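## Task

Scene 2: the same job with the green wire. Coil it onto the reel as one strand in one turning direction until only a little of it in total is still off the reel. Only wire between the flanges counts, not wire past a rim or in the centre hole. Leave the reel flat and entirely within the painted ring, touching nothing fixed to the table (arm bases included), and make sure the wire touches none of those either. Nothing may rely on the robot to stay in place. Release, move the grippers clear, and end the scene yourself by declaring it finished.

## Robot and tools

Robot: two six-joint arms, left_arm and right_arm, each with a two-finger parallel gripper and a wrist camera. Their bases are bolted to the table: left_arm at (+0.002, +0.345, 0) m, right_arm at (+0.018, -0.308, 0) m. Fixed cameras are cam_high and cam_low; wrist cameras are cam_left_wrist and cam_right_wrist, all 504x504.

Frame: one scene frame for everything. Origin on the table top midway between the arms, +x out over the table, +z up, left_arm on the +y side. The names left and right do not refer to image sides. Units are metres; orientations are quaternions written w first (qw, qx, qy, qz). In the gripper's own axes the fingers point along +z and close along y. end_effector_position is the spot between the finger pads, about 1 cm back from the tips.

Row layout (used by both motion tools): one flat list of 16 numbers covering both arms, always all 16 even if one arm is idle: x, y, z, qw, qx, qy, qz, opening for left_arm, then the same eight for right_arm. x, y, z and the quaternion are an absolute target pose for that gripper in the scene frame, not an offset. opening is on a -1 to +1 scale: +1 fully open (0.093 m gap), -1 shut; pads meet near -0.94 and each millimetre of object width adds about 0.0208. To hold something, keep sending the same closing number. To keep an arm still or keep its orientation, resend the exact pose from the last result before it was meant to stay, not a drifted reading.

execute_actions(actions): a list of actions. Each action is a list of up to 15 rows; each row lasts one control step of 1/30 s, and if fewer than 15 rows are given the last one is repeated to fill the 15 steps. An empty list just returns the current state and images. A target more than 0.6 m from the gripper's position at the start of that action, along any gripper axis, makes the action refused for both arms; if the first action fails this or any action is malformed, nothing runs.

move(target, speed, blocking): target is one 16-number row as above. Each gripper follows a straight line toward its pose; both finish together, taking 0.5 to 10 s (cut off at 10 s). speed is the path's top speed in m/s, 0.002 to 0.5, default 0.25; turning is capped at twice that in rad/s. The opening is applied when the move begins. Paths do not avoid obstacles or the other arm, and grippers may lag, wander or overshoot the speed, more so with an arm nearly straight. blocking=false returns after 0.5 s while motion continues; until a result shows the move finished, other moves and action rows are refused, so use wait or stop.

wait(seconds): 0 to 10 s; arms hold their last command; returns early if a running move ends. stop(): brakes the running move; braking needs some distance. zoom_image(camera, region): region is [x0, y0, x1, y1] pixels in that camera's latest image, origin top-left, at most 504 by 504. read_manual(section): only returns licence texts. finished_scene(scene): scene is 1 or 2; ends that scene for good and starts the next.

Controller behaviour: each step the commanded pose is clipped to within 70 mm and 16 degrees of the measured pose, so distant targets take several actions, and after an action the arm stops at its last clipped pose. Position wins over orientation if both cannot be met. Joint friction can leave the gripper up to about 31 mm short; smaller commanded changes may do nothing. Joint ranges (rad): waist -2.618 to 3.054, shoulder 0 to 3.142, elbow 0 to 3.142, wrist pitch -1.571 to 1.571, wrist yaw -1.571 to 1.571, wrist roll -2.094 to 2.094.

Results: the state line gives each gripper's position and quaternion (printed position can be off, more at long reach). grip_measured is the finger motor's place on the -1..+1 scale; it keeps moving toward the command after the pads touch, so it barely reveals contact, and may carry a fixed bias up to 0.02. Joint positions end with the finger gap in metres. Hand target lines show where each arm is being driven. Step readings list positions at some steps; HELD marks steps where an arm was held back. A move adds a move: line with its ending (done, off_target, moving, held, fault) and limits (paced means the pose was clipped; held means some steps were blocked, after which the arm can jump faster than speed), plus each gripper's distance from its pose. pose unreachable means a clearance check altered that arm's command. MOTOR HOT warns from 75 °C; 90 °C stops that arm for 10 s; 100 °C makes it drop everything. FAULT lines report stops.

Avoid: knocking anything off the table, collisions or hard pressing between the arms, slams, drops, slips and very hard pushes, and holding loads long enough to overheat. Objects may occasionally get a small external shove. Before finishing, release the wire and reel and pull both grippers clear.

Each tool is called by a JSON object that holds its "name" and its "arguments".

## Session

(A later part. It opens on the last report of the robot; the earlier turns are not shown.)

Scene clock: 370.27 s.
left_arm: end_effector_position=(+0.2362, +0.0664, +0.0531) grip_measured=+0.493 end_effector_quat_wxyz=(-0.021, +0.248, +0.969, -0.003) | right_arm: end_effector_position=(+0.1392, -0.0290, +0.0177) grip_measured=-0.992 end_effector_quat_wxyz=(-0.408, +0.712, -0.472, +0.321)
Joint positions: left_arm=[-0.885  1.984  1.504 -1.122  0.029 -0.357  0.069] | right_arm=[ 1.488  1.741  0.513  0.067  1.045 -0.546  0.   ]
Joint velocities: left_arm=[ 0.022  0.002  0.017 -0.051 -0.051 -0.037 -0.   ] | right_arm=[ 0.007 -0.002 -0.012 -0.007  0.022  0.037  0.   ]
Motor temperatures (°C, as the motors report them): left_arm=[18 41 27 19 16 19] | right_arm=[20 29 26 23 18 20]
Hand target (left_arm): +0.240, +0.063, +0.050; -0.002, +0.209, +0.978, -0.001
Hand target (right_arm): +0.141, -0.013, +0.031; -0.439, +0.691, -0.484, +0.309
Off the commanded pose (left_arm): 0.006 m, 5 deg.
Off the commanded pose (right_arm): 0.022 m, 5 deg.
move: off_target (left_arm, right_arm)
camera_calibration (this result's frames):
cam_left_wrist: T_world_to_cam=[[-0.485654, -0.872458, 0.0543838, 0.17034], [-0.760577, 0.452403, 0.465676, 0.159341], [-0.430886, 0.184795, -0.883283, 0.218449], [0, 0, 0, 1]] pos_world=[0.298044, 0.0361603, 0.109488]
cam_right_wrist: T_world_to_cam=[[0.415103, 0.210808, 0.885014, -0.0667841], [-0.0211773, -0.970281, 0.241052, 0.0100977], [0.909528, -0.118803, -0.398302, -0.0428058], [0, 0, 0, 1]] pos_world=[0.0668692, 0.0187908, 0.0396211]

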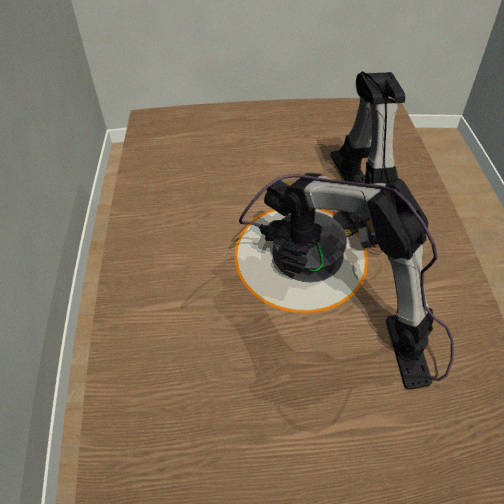

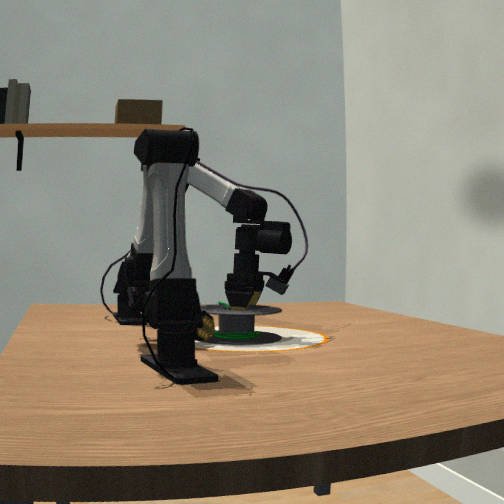

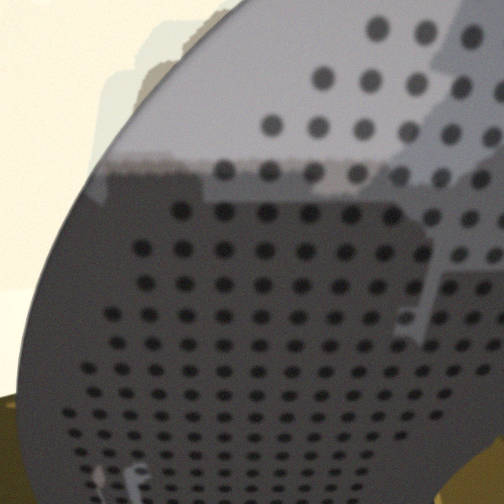

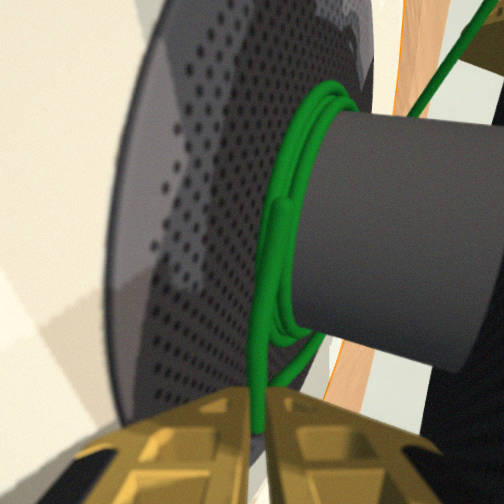

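{"name": "move", "arguments": {"target": [0.238,0.065,0.050,0,0.25,0.9682,0,0.25, 0.139,-0.026,0.022,0.4402,-0.6909,0.4838,-0.3082,-0.7], "speed": 0.05}}

{"name": "move", "arguments": {"target": [0.238,0.065,0.050,0,0.25,0.9682,0,0.25, 0.095,-0.043,0.045,0.4402,-0.6909,0.4838,-0.3082,-0.7], "speed": 0.1}}

Scene clock: 372.17 s.
left_arm: end_effector_position=(+0.2366, +0.0660, +0.0531) grip_measured=+0.494 end_effector_quat_wxyz=(-0.021, +0.249, +0.968, -0.005) | right_arm: end_effector_position=(+0.1394, -0.0312, +0.0161) grip_measured=-0.711 end_effector_quat_wxyz=(-0.410, +0.713, -0.470, +0.321)
Joint positions: left_arm=[-0.885  1.984  1.504 -1.119  0.031 -0.354  0.069] | right_arm=[ 1.488  1.741  0.496  0.095  1.046 -0.559  0.011]
Joint velocities: left_arm=[-0.002  0.007 -0.012 -0.051 -0.007  0.051 -0.   ] | right_arm=[-0.012 -0.002  0.002 -0.007 -0.066  0.037 -0.001]
Motor temperatures (°C, as the motors report them): left_arm=[18 41 26 19 16 19] | right_arm=[20 29 26 23 18 20]
Hand target (left_arm): +0.238, +0.065, +0.050; -0.001, +0.250, +0.968, -0.000
Hand target (right_arm): +0.139, -0.026, +0.022; -0.438, +0.691, -0.485, +0.309
Off the commanded pose (left_arm): 0.004 m, 2 deg.
Off the commanded pose (right_arm): 0.008 m, 5 deg.
move: off_target (right_arm)
camera_calibration (this result's frames):
cam_left_wrist: T_world_to_cam=[[-0.48764, -0.871192, 0.0568427, 0.170423], [-0.759831, 0.455569, 0.463803, 0.159516], [-0.429957, 0.182978, -0.884113, 0.218659], [0, 0, 0, 1]] pos_world=[0.298325, 0.0357905, 0.109648]
cam_right_wrist: T_world_to_cam=[[0.411033, 0.213327, 0.886309, -0.0644009], [-0.0166619, -0.970314, 0.241274, 0.00774625], [0.911468, -0.113939, -0.395277, -0.0441052], [0, 0, 0, 1]] pos_world=[0.0668004, 0.0162294, 0.0377763]

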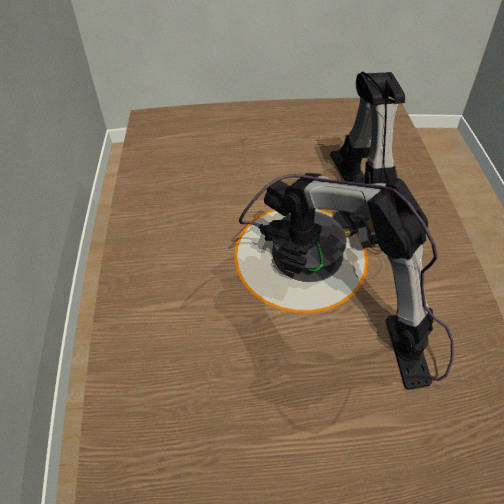

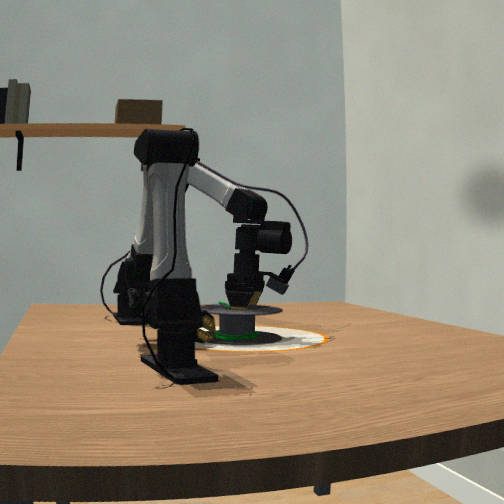

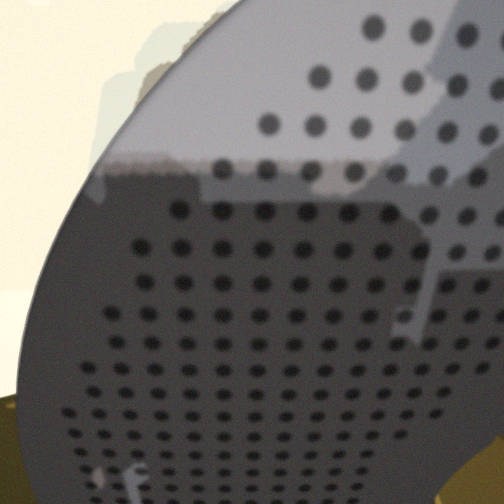

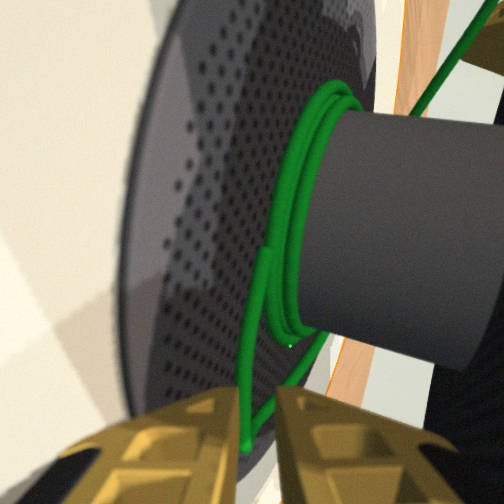

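Scene clock: 373.47 s.
left_arm: end_effector_position=(+0.2278, +0.0606, +0.0525) grip_measured=+0.493 end_effector_quat_wxyz=(-0.022, +0.258, +0.966, -0.006) | right_arm: end_effector_position=(+0.0989, -0.0472, +0.0420) grip_measured=-0.703 end_effector_quat_wxyz=(-0.436, +0.692, -0.485, +0.310)
Joint positions: left_arm=[-0.911  1.978  1.493 -1.113  0.036 -0.36   0.069] | right_arm=[ 1.689  1.664  0.577 -0.383  1.127 -0.12   0.011]
Joint velocities: left_arm=[ 0.007  0.002 -0.012 -0.066 -0.022 -0.051  0.   ] | right_arm=[-0.002  0.002  0.017 -0.022 -0.007  0.051 -0.001]
Motor temperatures (°C, as the motors report them): left_arm=[18 41 26 19 16 19] | right_arm=[20 29 26 23 18 20]
Hand target (left_arm): +0.238, +0.065, +0.050; -0.001, +0.250, +0.968, +0.000
Hand target (right_arm): +0.096, -0.043, +0.046; -0.442, +0.689, -0.483, +0.311
Off the commanded pose (left_arm): 0.011 m, 3 deg.
Off the commanded pose (right_arm): 0.006 m, 1 deg.
move: off_target (left_arm)
camera_calibration (this result's frames):
cam_left_wrist: T_world_to_cam=[[-0.504554, -0.861202, 0.0612955, 0.164503], [-0.749406, 0.472098, 0.464235, 0.152187], [-0.428737, 0.188296, -0.883589, 0.214618], [0, 0, 0, 1]] pos_world=[0.289066, 0.0294115, 0.1089]
cam_right_wrist: T_world_to_cam=[[0.405097, 0.139866, 0.903512, -0.0708237], [-0.0348635, -0.985147, 0.168135, -0.0104981], [0.913609, -0.0996103, -0.394204, 0.00160529], [0, 0, 0, 1]] pos_world=[0.0268578, -0.000276483, 0.066388]

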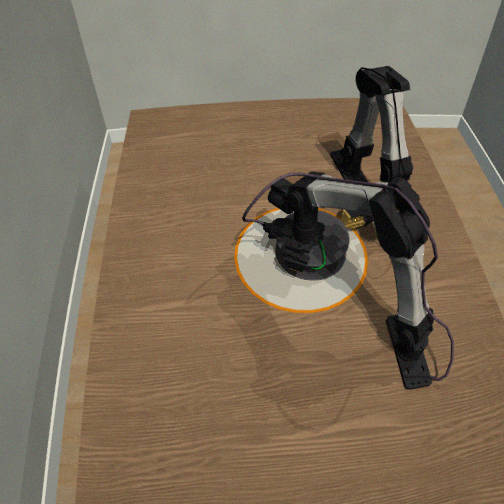

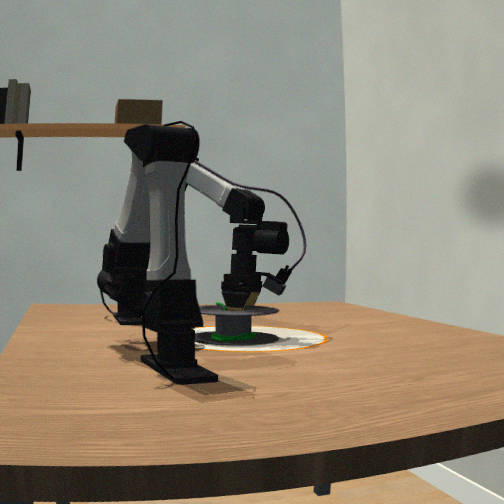

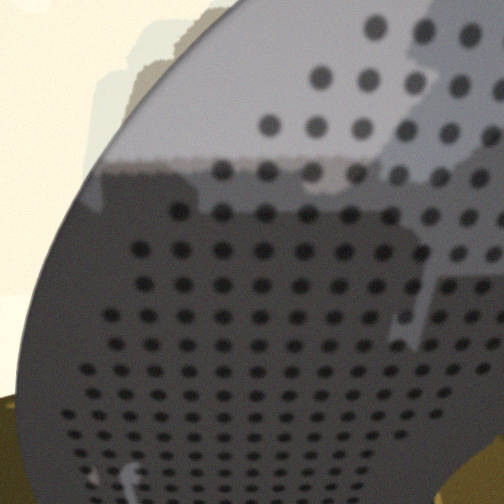

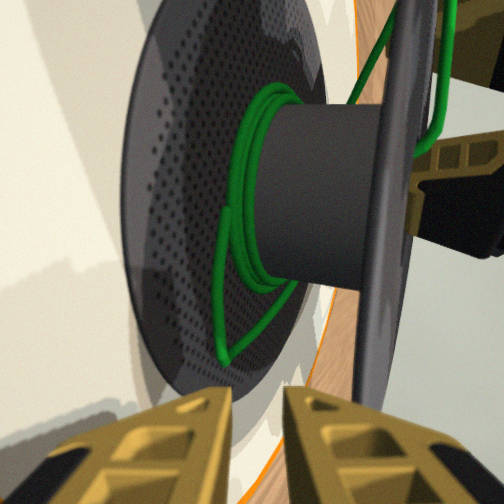

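{"name": "move", "arguments": {"target": [0.218,0.080,0.050,0,0,1,0,0.25, 0.060,-0.085,0.090,0.1825,-0.8234,0.5246,-0.1163,-0.4], "speed": 0.15}}

{"name": "move", "arguments": {"target": [0.203,0.082,0.050,0,-0.2164,0.9763,0,0.25, 0.070,-0.095,0.130,0,-0.9659,0.2588,0,-0.4], "speed": 0.15}}

{"name": "move", "arguments": {"target": [0.190,0.072,0.050,0,-0.3987,0.9171,0,0.25, 0.070,-0.095,0.130,0,-0.9962,0.0872,0,-0.4], "speed": 0.12}}

Scene clock: 378.70 s.
left_arm: end_effector_position=(+0.2154, +0.0748, +0.0520) grip_measured=+0.494 end_effector_quat_wxyz=(-0.017, +0.010, +1.000, -0.010) | right_arm: end_effector_position=(+0.0591, -0.0871, +0.0830) grip_measured=-0.403 end_effector_quat_wxyz=(-0.181, +0.826, -0.520, +0.122)
Joint positions: left_arm=[-0.911  1.891  1.37  -1.057  0.039 -0.863  0.069] | right_arm=[ 1.527  1.254  0.791 -0.976  0.422 -0.345  0.026]
Joint velocities: left_arm=[ 0.012  0.007 -0.022 -0.051 -0.022  0.037  0.002] | right_arm=[ 0.002  0.002 -0.017  0.022  0.037 -0.037  0.001]
Motor temperatures (°C, as the motors report them): left_arm=[18 41 26 19 16 19] | right_arm=[20 29 26 22 18 20]
Hand target (left_arm): +0.218, +0.080, +0.050; -0.000, +0.000, +1.000, -0.000
Hand target (right_arm): +0.059, -0.086, +0.090; -0.183, +0.824, -0.524, +0.112
Off the commanded pose (left_arm): 0.006 m, 3 deg.
Off the commanded pose (right_arm): 0.007 m, 1 deg.
move: off_target (left_arm)
camera_calibration (this result's frames):
cam_left_wrist: T_world_to_cam=[[-0.0277495, -0.997941, 0.0578256, 0.0782048], [-0.88609, 0.0513323, 0.460661, 0.197471], [-0.462681, -0.0384556, -0.88569, 0.23064], [0, 0, 0, 1]] pos_world=[0.28386, 0.0767765, 0.108786]
cam_right_wrist: T_world_to_cam=[[0.819544, 0.383982, 0.42533, -0.0497207], [0.230446, -0.900454, 0.368885, -0.0831305], [0.524636, -0.204302, -0.826449, 0.0999382], [0, 0, 0, 1]] pos_world=[0.00747433, -0.0353458, 0.134407]

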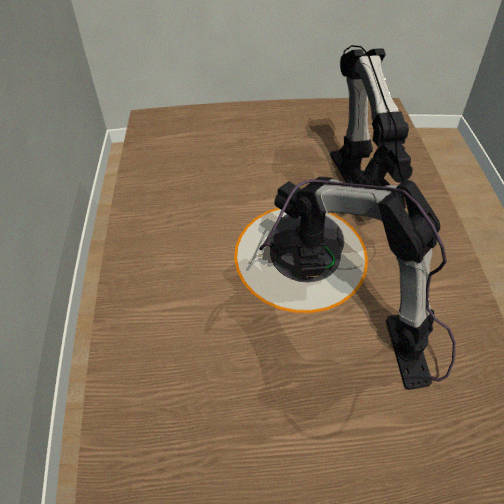

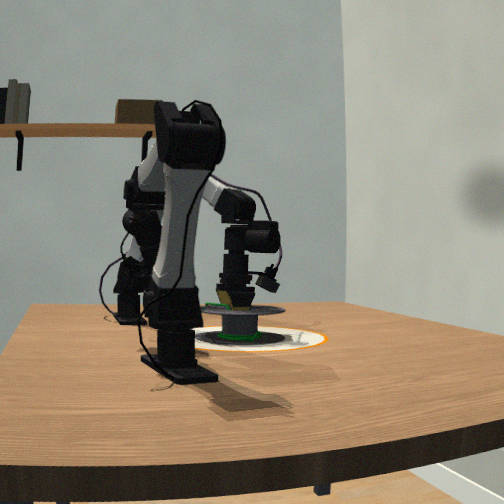

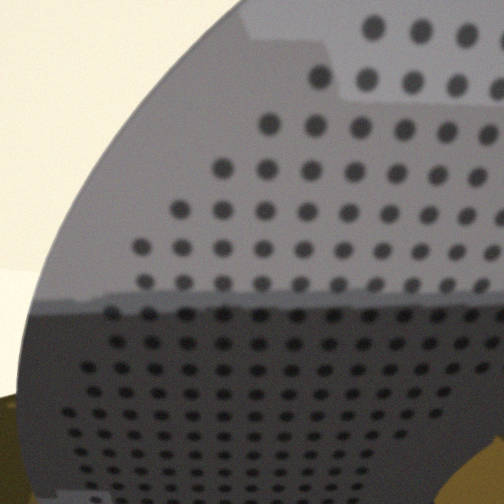

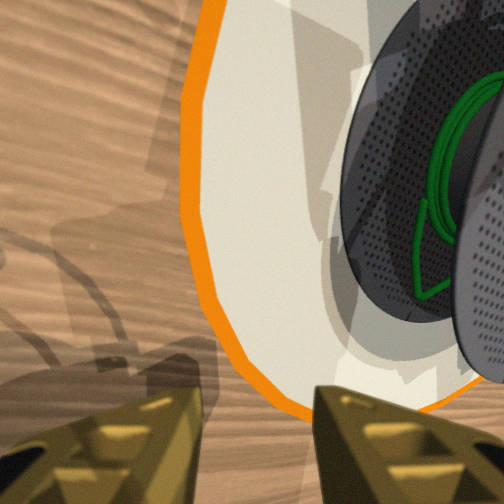

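Scene clock: 381.70 s.
left_arm: end_effector_position=(+0.2030, +0.0745, +0.0517) grip_measured=+0.494 end_effector_quat_wxyz=(-0.015, -0.207, +0.978, -0.011) | right_arm: end_effector_position=(+0.0679, -0.0952, +0.1297) grip_measured=-0.403 end_effector_quat_wxyz=(-0.010, +0.966, -0.258, -0.001)
Joint positions: left_arm=[-0.941  1.853  1.318 -1.03   0.036 -1.331  0.069] | right_arm=[ 1.167  1.347  1.112 -1.316 -0.002 -1.28   0.026]
Joint velocities: left_arm=[-0.002 -0.002  0.012 -0.051 -0.007 -0.007 -0.   ] | right_arm=[-0.007 -0.002 -0.012 -0.066 -0.022  0.007 -0.   ]
Motor temperatures (°C, as the motors report them): left_arm=[18 41 26 19 16 19] | right_arm=[20 29 26 22 18 20]
Hand target (left_arm): +0.203, +0.082, +0.050; -0.000, -0.216, +0.976, +0.000
Hand target (right_arm): +0.068, -0.094, +0.131; -0.002, +0.966, -0.259, -0.008
Off the commanded pose (left_arm): 0.008 m, 2 deg.
Off the commanded pose (right_arm): 0.002 m, 1 deg.
move: done
camera_calibration (this result's frames):
cam_left_wrist: T_world_to_cam=[[0.398193, -0.91577, 0.0529834, -0.0147895], [-0.823502, -0.331435, 0.460429, 0.202457], [-0.404086, -0.226972, -0.886114, 0.226732], [0, 0, 0, 1]] pos_world=[0.264233, 0.105019, 0.108477]
cam_right_wrist: T_world_to_cam=[[0.506625, 0.862005, 0.016678, 0.0460652], [0.790057, -0.47191, 0.391294, -0.109768], [0.345168, -0.185063, -0.920115, 0.158424], [0, 0, 0, 1]] pos_world=[0.00870198, -0.0621904, 0.187951]

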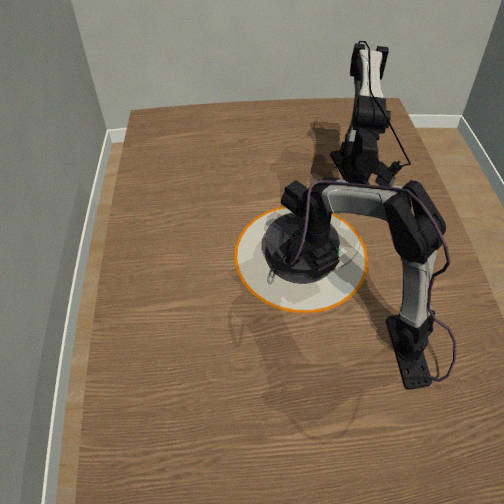

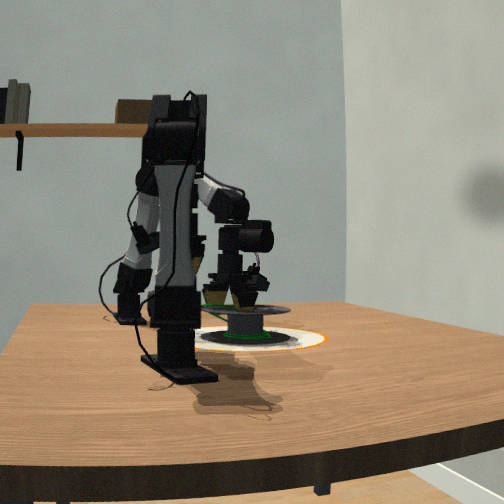

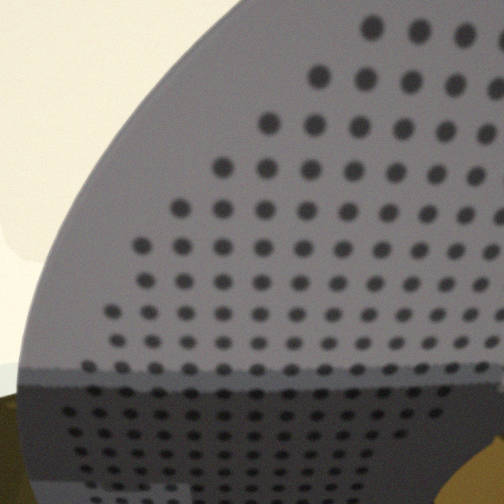

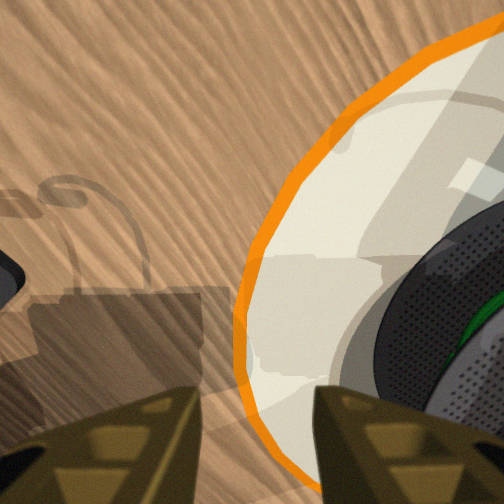

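Scene clock: 383.80 s.
left_arm: end_effector_position=(+0.1917, +0.0639, +0.0517) grip_measured=+0.495 end_effector_quat_wxyz=(-0.012, -0.390, +0.921, -0.011) | right_arm: end_effector_position=(+0.0679, -0.0954, +0.1297) grip_measured=-0.403 end_effector_quat_wxyz=(-0.009, +0.996, -0.087, +0.000)
Joint positions: left_arm=[-0.991  1.853  1.318 -1.021  0.028 -1.765  0.069] | right_arm=[ 1.167  1.347  1.112 -1.316 -0.002 -1.627  0.026]
Joint velocities: left_arm=[-0.017  0.002  0.002  0.022 -0.022  0.007 -0.   ] | right_arm=[ 0.002 -0.002  0.022 -0.022 -0.037 -0.007  0.   ]
Motor temperatures (°C, as the motors report them): left_arm=[18 41 26 19 16 19] | right_arm=[20 29 26 22 18 20]
Hand target (left_arm): +0.190, +0.072, +0.050; -0.000, -0.398, +0.917, +0.000
Hand target (right_arm): +0.070, -0.095, +0.130; -0.000, +0.996, -0.087, -0.000
Off the commanded pose (left_arm): 0.008 m, 2 deg.
Off the commanded pose (right_arm): 0.002 m, 1 deg.
move: done
camera_calibration (this result's frames):
cam_left_wrist: T_world_to_cam=[[0.712084, -0.700479, 0.047595, -0.0936148], [-0.638754, -0.618215, 0.458043, 0.172665], [-0.291425, -0.356567, -0.887655, 0.206501], [0, 0, 0, 1]] pos_world=[0.237131, 0.1148, 0.108669]
cam_right_wrist: T_world_to_cam=[[0.183838, 0.982801, 0.0175062, 0.0795702], [0.900756, -0.175567, 0.397259, -0.0898359], [0.3935, -0.0572626, -0.917539, 0.166979], [0, 0, 0, 1]] pos_world=[0.000586025, -0.0844123, 0.187505]

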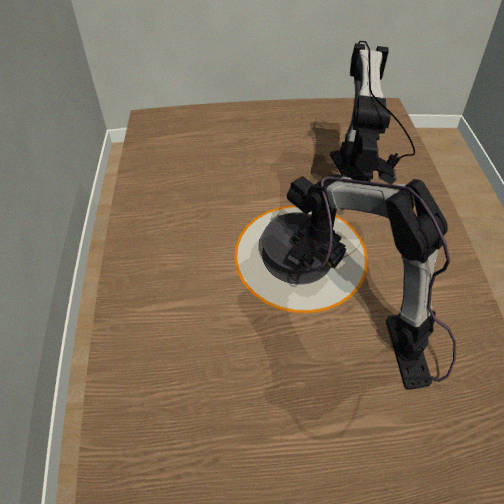

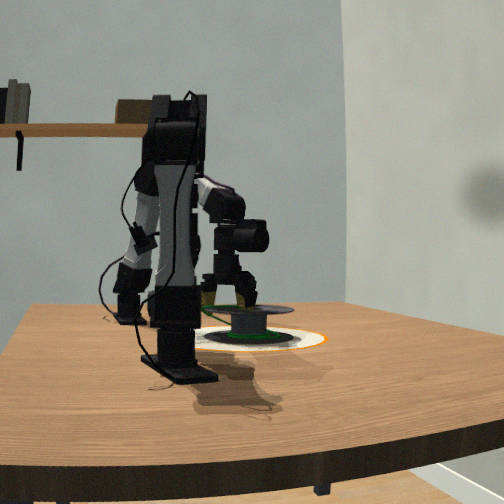

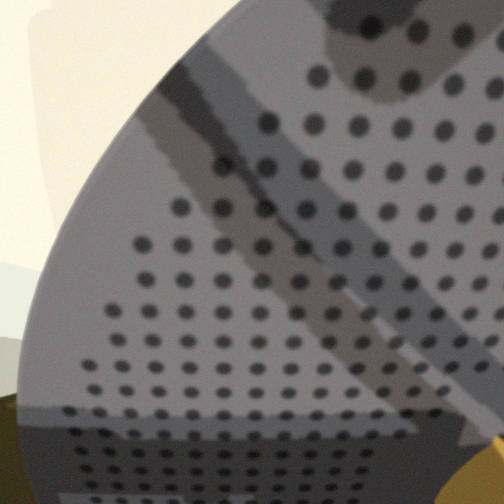

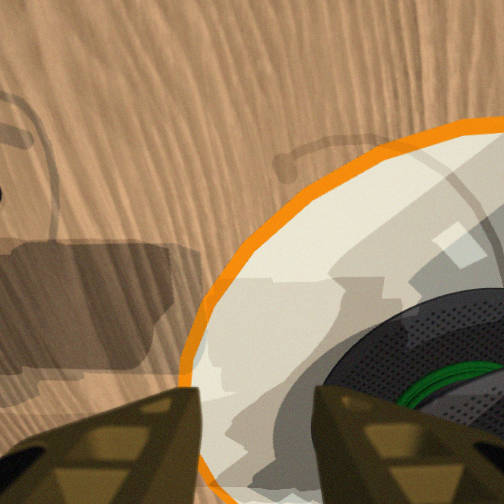

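{"name": "move", "arguments": {"target": [0.192,0.066,0.050,0,-0.3987,0.9171,0,1, 0.070,-0.095,0.130,0,-0.9962,0.0872,0,-0.4], "speed": 0.2}}

{"name": "move", "arguments": {"target": [0.192,0.066,0.115,0,-0.3987,0.9171,0,1, 0.070,-0.095,0.130,0,-0.9962,0.0872,0,-0.4], "speed": 0.25}}

{"name": "move", "arguments": {"target": [0.230,0.200,0.150,0,0,1,0,1, 0.110,-0.040,0.130,0,-0.9962,0.0872,0,-0.4], "speed": 0.4}}

Scene clock: 385.37 s.
left_arm: end_effector_position=(+0.1938, +0.0651, +0.0516) grip_measured=+0.991 end_effector_quat_wxyz=(-0.005, -0.400, +0.916, -0.009) | right_arm: end_effector_position=(+0.0679, -0.0954, +0.1297) grip_measured=-0.403 end_effector_quat_wxyz=(-0.009, +0.996, -0.086, +0.000)
Joint positions: left_arm=[-0.991  1.853  1.318 -1.02   0.013 -1.787  0.093] | right_arm=[ 1.167  1.347  1.112 -1.316 -0.002 -1.629  0.026]
Joint velocities: left_arm=[-0.037 -0.022  0.007  0.037 -0.066  0.037 -0.   ] | right_arm=[-0.017 -0.007 -0.007  0.066 -0.007 -0.007  0.001]
Motor temperatures (°C, as the motors report them): left_arm=[18 41 26 19 16 19] | right_arm=[20 29 26 21 18 20]
Hand target (left_arm): +0.192, +0.066, +0.050; -0.000, -0.399, +0.917, -0.000
Hand target (right_arm): +0.070, -0.095, +0.130; -0.000, +0.996, -0.087, -0.000
Off the commanded pose (left_arm): 0.003 m, 1 deg.
Off the commanded pose (right_arm): 0.002 m, 1 deg.
move: done
camera_calibration (this result's frames):
cam_left_wrist: T_world_to_cam=[[0.726714, -0.685064, 0.0507346, -0.0982595], [-0.630443, -0.635792, 0.445321, 0.175049], [-0.272817, -0.355606, -0.893933, 0.204197], [0, 0, 0, 1]] pos_world=[0.237473, 0.116595, 0.109571]
cam_right_wrist: T_world_to_cam=[[0.181963, 0.983149, 0.0175087, 0.0797305], [0.901075, -0.173848, 0.397292, -0.0896978], [0.393641, -0.0565158, -0.917525, 0.167039], [0, 0, 0, 1]] pos_world=[0.000563145, -0.0845404, 0.187502]

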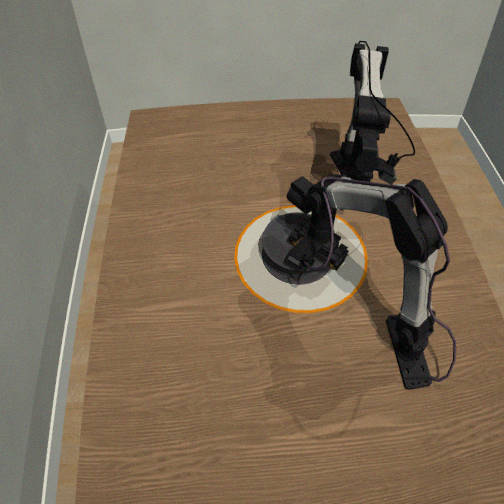

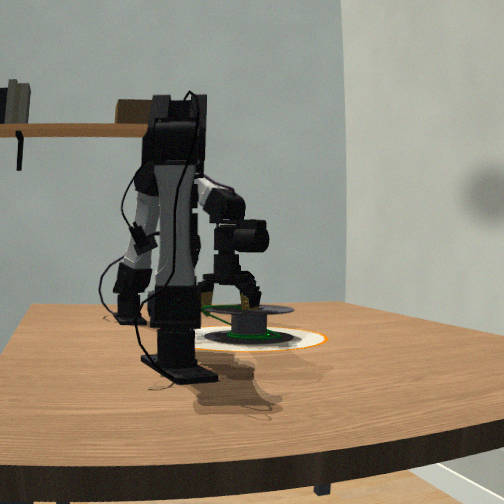

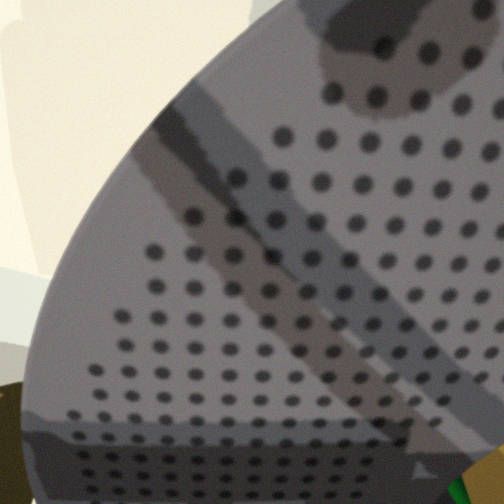

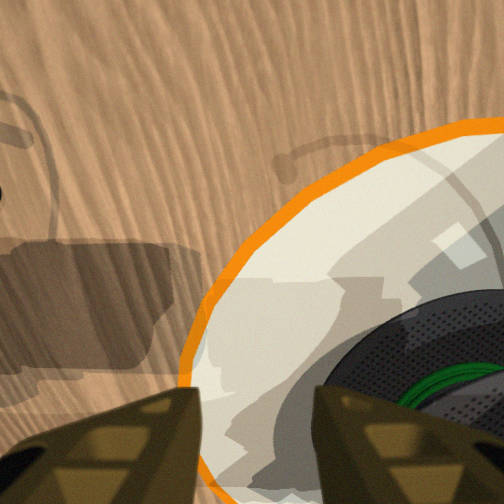

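Scene clock: 386.43 s.
left_arm: end_effector_position=(+0.1932, +0.0665, +0.1049) grip_measured=+0.991 end_effector_quat_wxyz=(-0.007, -0.401, +0.916, +0.006) | right_arm: end_effector_position=(+0.0679, -0.0954, +0.1297) grip_measured=-0.403 end_effector_quat_wxyz=(-0.009, +0.996, -0.086, +0.000)
Joint positions: left_arm=[-0.991  1.838  1.515 -1.263  0.012 -1.788  0.093] | right_arm=[ 1.167  1.347  1.112 -1.316 -0.002 -1.629  0.026]
Joint velocities: left_arm=[-0.007  0.002 -0.017 -0.037 -0.022  0.022  0.001] | right_arm=[-0.007  0.002  0.012 -0.095  0.051  0.022  0.   ]
Motor temperatures (°C, as the motors report them): left_arm=[18 41 26 19 16 19] | right_arm=[20 28 26 21 18 20]
Hand target (left_arm): +0.192, +0.066, +0.115; +0.000, -0.399, +0.917, -0.000
Hand target (right_arm): +0.070, -0.095, +0.130; -0.000, +0.996, -0.087, -0.000
Off the commanded pose (left_arm): 0.010 m, 1 deg.
Off the commanded pose (right_arm): 0.002 m, 1 deg.
move: done
camera_calibration (this result's frames):
cam_left_wrist: T_world_to_cam=[[0.728356, -0.684905, 0.0200708, -0.0966705], [-0.622022, -0.64863, 0.438597, 0.151704], [-0.287379, -0.331939, -0.89846, 0.253892], [0, 0, 0, 1]] pos_world=[0.237737, 0.116466, 0.163515]
cam_right_wrist: T_world_to_cam=[[0.181588, 0.983219, 0.0175092, 0.0797625], [0.901138, -0.173504, 0.397299, -0.0896701], [0.393669, -0.0563664, -0.917522, 0.167051], [0, 0, 0, 1]] pos_world=[0.000558598, -0.0845661, 0.187502]

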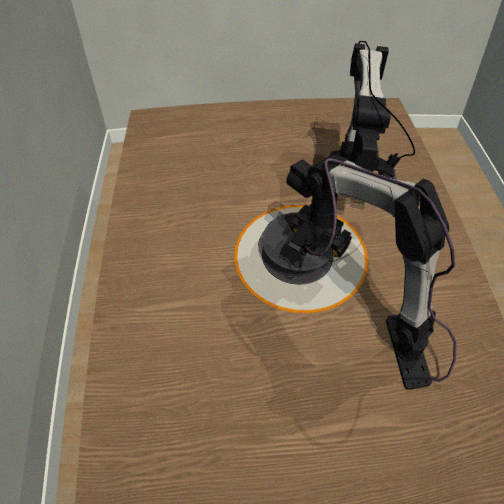

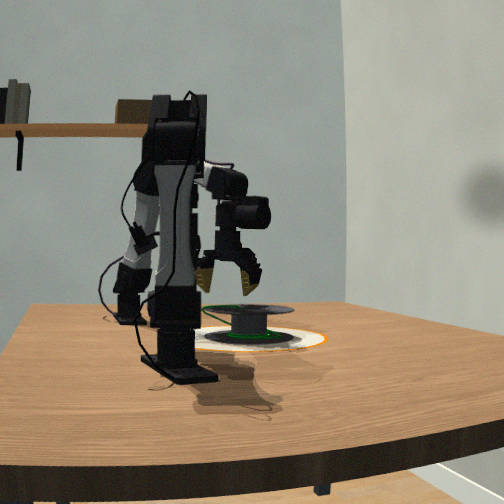

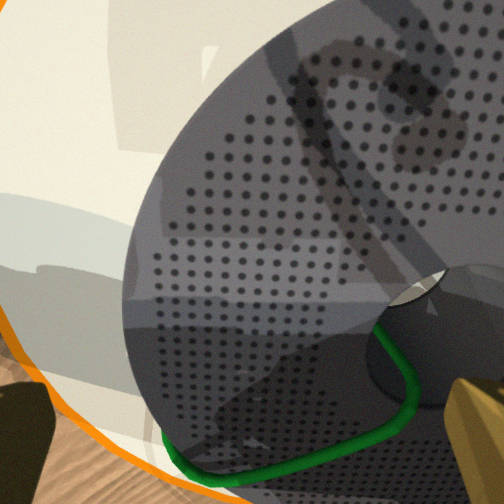

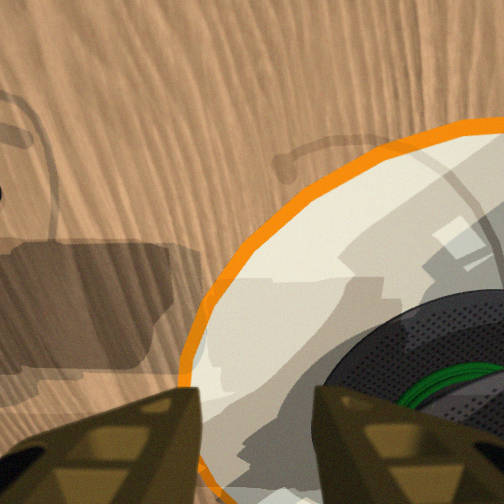

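Scene clock: 388.20 s.
left_arm: end_effector_position=(+0.2376, +0.1915, +0.1467) grip_measured=+0.991 end_effector_quat_wxyz=(+0.004, -0.000, +1.000, -0.005) | right_arm: end_effector_position=(+0.1051, -0.0452, +0.1287) grip_measured=-0.403 end_effector_quat_wxyz=(+0.002, +0.996, -0.085, -0.002)
Joint positions: left_arm=[-0.602  1.594  1.4   -1.365  0.003 -0.576  0.093] | right_arm=[ 1.077  1.593  1.328 -1.311 -0.002 -1.72   0.026]
Joint velocities: left_arm=[-0.002 -0.002 -0.002  0.007  0.051  0.022 -0.   ] | right_arm=[-0.007  0.002 -0.002 -0.022 -0.007 -0.022  0.   ]
Motor temperatures (°C, as the motors report them): left_arm=[18 41 26 19 16 19] | right_arm=[20 28 27 21 18 20]
Hand target (left_arm): +0.232, +0.198, +0.149; +0.001, +0.000, +1.000, -0.002
Hand target (right_arm): +0.110, -0.040, +0.129; -0.001, +0.996, -0.087, -0.002
Off the commanded pose (left_arm): 0.012 m, 1 deg.
Off the commanded pose (right_arm): 0.007 m, 0 deg.
move: off_target (left_arm)
camera_calibration (this result's frames):
cam_left_wrist: T_world_to_cam=[[-0.00852531, -0.998881, 0.0465175, 0.187025], [-0.905447, 0.0274533, 0.42357, 0.182146], [-0.424373, -0.0385081, -0.904668, 0.322917], [0, 0, 0, 1]] pos_world=[0.303555, 0.19425, 0.206282]
cam_right_wrist: T_world_to_cam=[[0.180116, 0.983625, -0.00625313, 0.0268829], [0.903733, -0.16297, 0.395864, -0.113741], [0.388363, -0.0769527, -0.918288, 0.154087], [0, 0, 0, 1]] pos_world=[0.0381075, -0.0331216, 0.18669]

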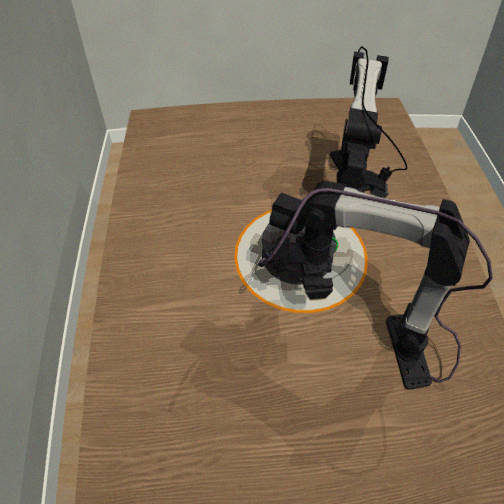

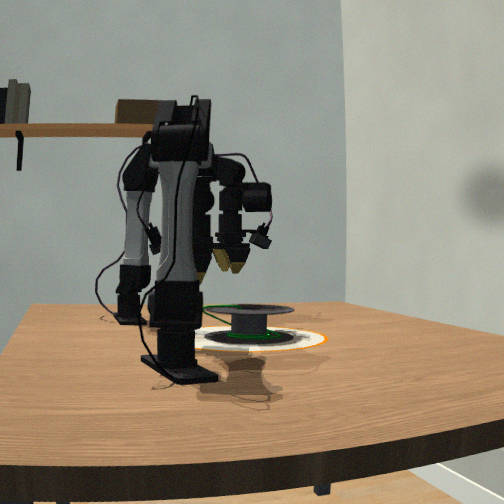

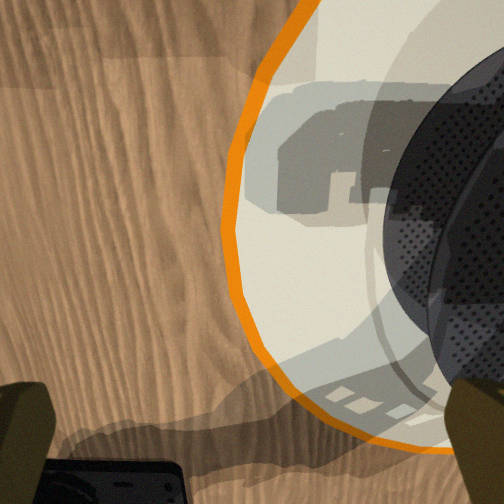

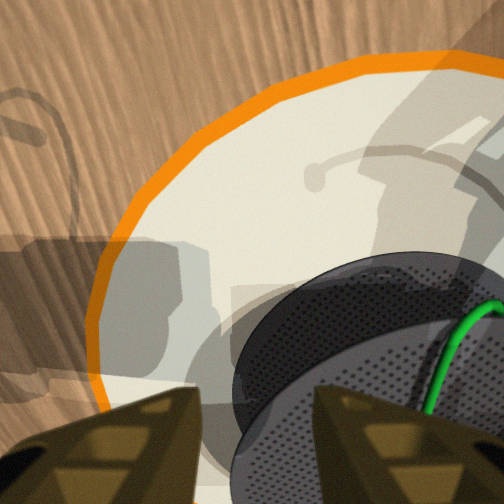

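{"name": "move", "arguments": {"target": [0.230,0.200,0.150,0,0,1,0,1, 0.150,0.014,0.105,0,-0.9969,0.0785,0,-0.4], "speed": 0.3}}

Scene clock: 397.23 s.
left_arm: end_effector_position=(+0.2363, +0.1923, +0.1467) grip_measured=+0.991 end_effector_quat_wxyz=(+0.001, +0.002, +1.000, -0.003) | right_arm: end_effector_position=(+0.1445, +0.0085, +0.1030) grip_measured=-0.403 end_effector_quat_wxyz=(+0.006, +0.997, -0.078, -0.003)
Joint positions: left_arm=[-0.602  1.594  1.4   -1.372  0.003 -0.571  0.093] | right_arm=[ 1.017  1.849  1.522 -1.257 -0.002 -1.795  0.026]
Joint velocities: left_arm=[ 0.017 -0.002 -0.002  0.051 -0.007 -0.022 -0.001] | right_arm=[-0.002  0.007 -0.012 -0.037 -0.007 -0.022 -0.   ]
Motor temperatures (°C, as the motors report them): left_arm=[18 40 26 19 16 19] | right_arm=[20 28 27 21 18 20]
Hand target (left_arm): +0.230, +0.200, +0.150; -0.000, +0.000, +1.000, +0.000
Hand target (right_arm): +0.150, +0.014, +0.104; -0.001, +0.997, -0.079, -0.001
Off the commanded pose (left_arm): 0.011 m, 0 deg.
Off the commanded pose (right_arm): 0.008 m, 1 deg.
move: off_target (left_arm)
camera_calibration (this result's frames):
cam_left_wrist: T_world_to_cam=[[-0.0132508, -0.998977, 0.0432319, 0.189436], [-0.903138, 0.0305132, 0.428265, 0.179182], [-0.429146, -0.0333695, -0.902618, 0.322249], [0, 0, 0, 1]] pos_world=[0.302628, 0.194528, 0.205941]
cam_right_wrist: T_world_to_cam=[[0.165811, 0.986065, -0.0134785, -0.0304384], [0.907247, -0.147171, 0.394009, -0.130879], [0.386535, -0.0775593, -0.919008, 0.119608], [0, 0, 0, 1]] pos_world=[0.0775543, 0.0200292, 0.161078]

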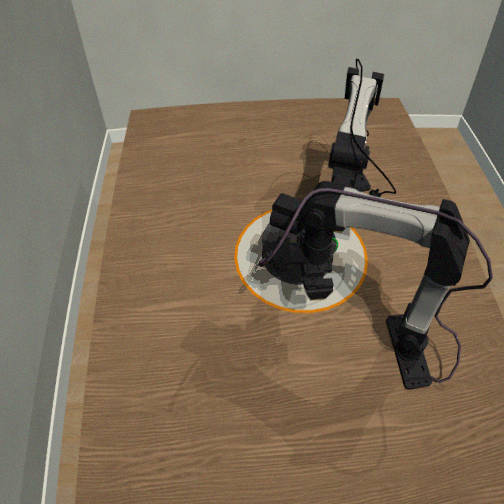

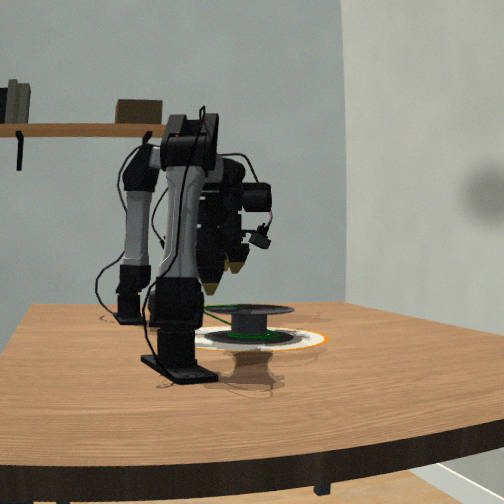

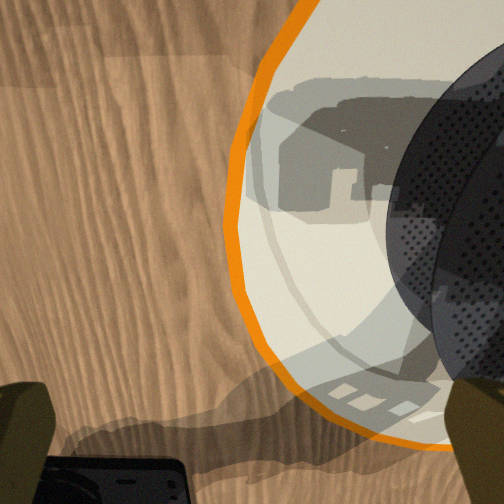

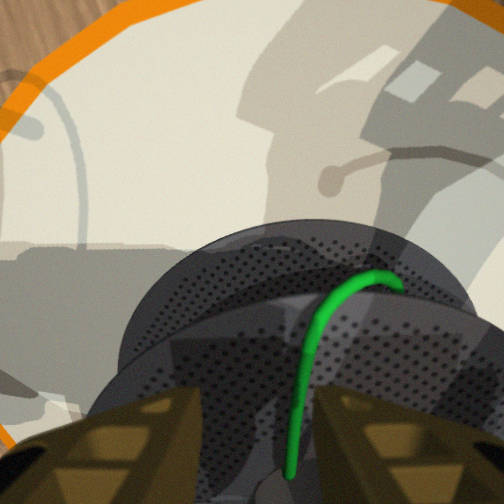

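{"name": "move", "arguments": {"target": [0.230,0.200,0.150,0,0,1,0,1, 0.156,0.029,0.088,0,-0.9914,0.1305,0,-0.4], "speed": 0.15}}

Scene clock: 399.10 s.
left_arm: end_effector_position=(+0.2363, +0.1923, +0.1467) grip_measured=+0.991 end_effector_quat_wxyz=(+0.001, +0.002, +1.000, -0.003) | right_arm: end_effector_position=(+0.1498, +0.0218, +0.0884) grip_measured=-0.403 end_effector_quat_wxyz=(+0.008, +0.992, -0.123, -0.003)
Joint positions: left_arm=[-0.602  1.594  1.4   -1.372  0.003 -0.571  0.093] | right_arm=[ 1.017  1.914  1.549 -1.223 -0.002 -1.705  0.026]
Joint velocities: left_arm=[ 0.002 -0.002 -0.002 -0.022 -0.066 -0.007  0.   ] | right_arm=[-0.002  0.002 -0.017  0.066 -0.051  0.007 -0.   ]
Motor temperatures (°C, as the motors report them): left_arm=[18 40 26 19 16 19] | right_arm=[20 29 27 21 18 20]
Hand target (left_arm): +0.230, +0.200, +0.150; -0.000, -0.000, +1.000, +0.000
Hand target (right_arm): +0.156, +0.028, +0.087; +0.000, +0.991, -0.130, -0.000
Off the commanded pose (left_arm): 0.010 m, 0 deg.
Off the commanded pose (right_arm): 0.009 m, 1 deg.
move: done
camera_calibration (this result's frames):
cam_left_wrist: T_world_to_cam=[[-0.013237, -0.998986, 0.0430289, 0.189513], [-0.903001, 0.0304244, 0.428561, 0.179052], [-0.429435, -0.0331823, -0.902488, 0.322231], [0, 0, 0, 1]] pos_world=[0.30257, 0.194566, 0.20592]
cam_right_wrist: T_world_to_cam=[[0.253777, 0.967102, -0.0176526, -0.0569888], [0.890512, -0.226476, 0.394584, -0.123813], [0.377605, -0.115856, -0.91869, 0.107346], [0, 0, 0, 1]] pos_world=[0.0841851, 0.0395099, 0.146466]

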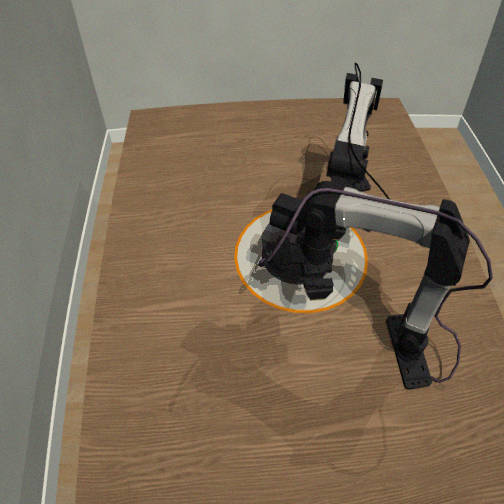

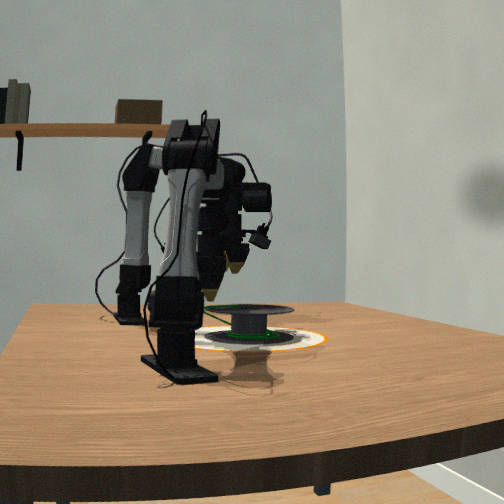

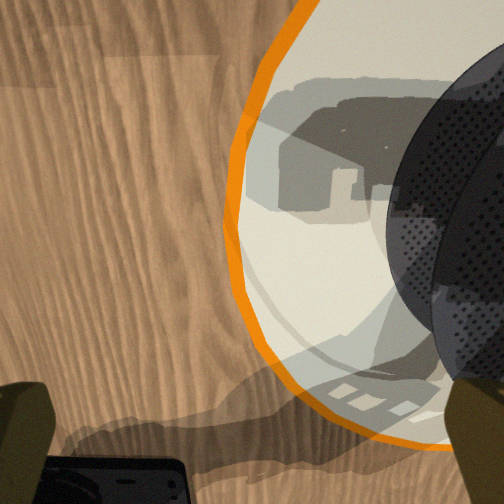

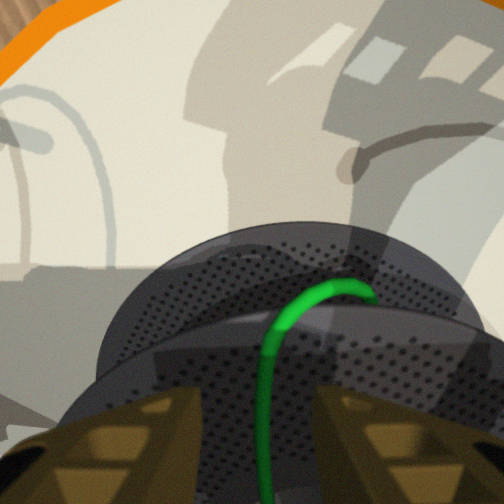

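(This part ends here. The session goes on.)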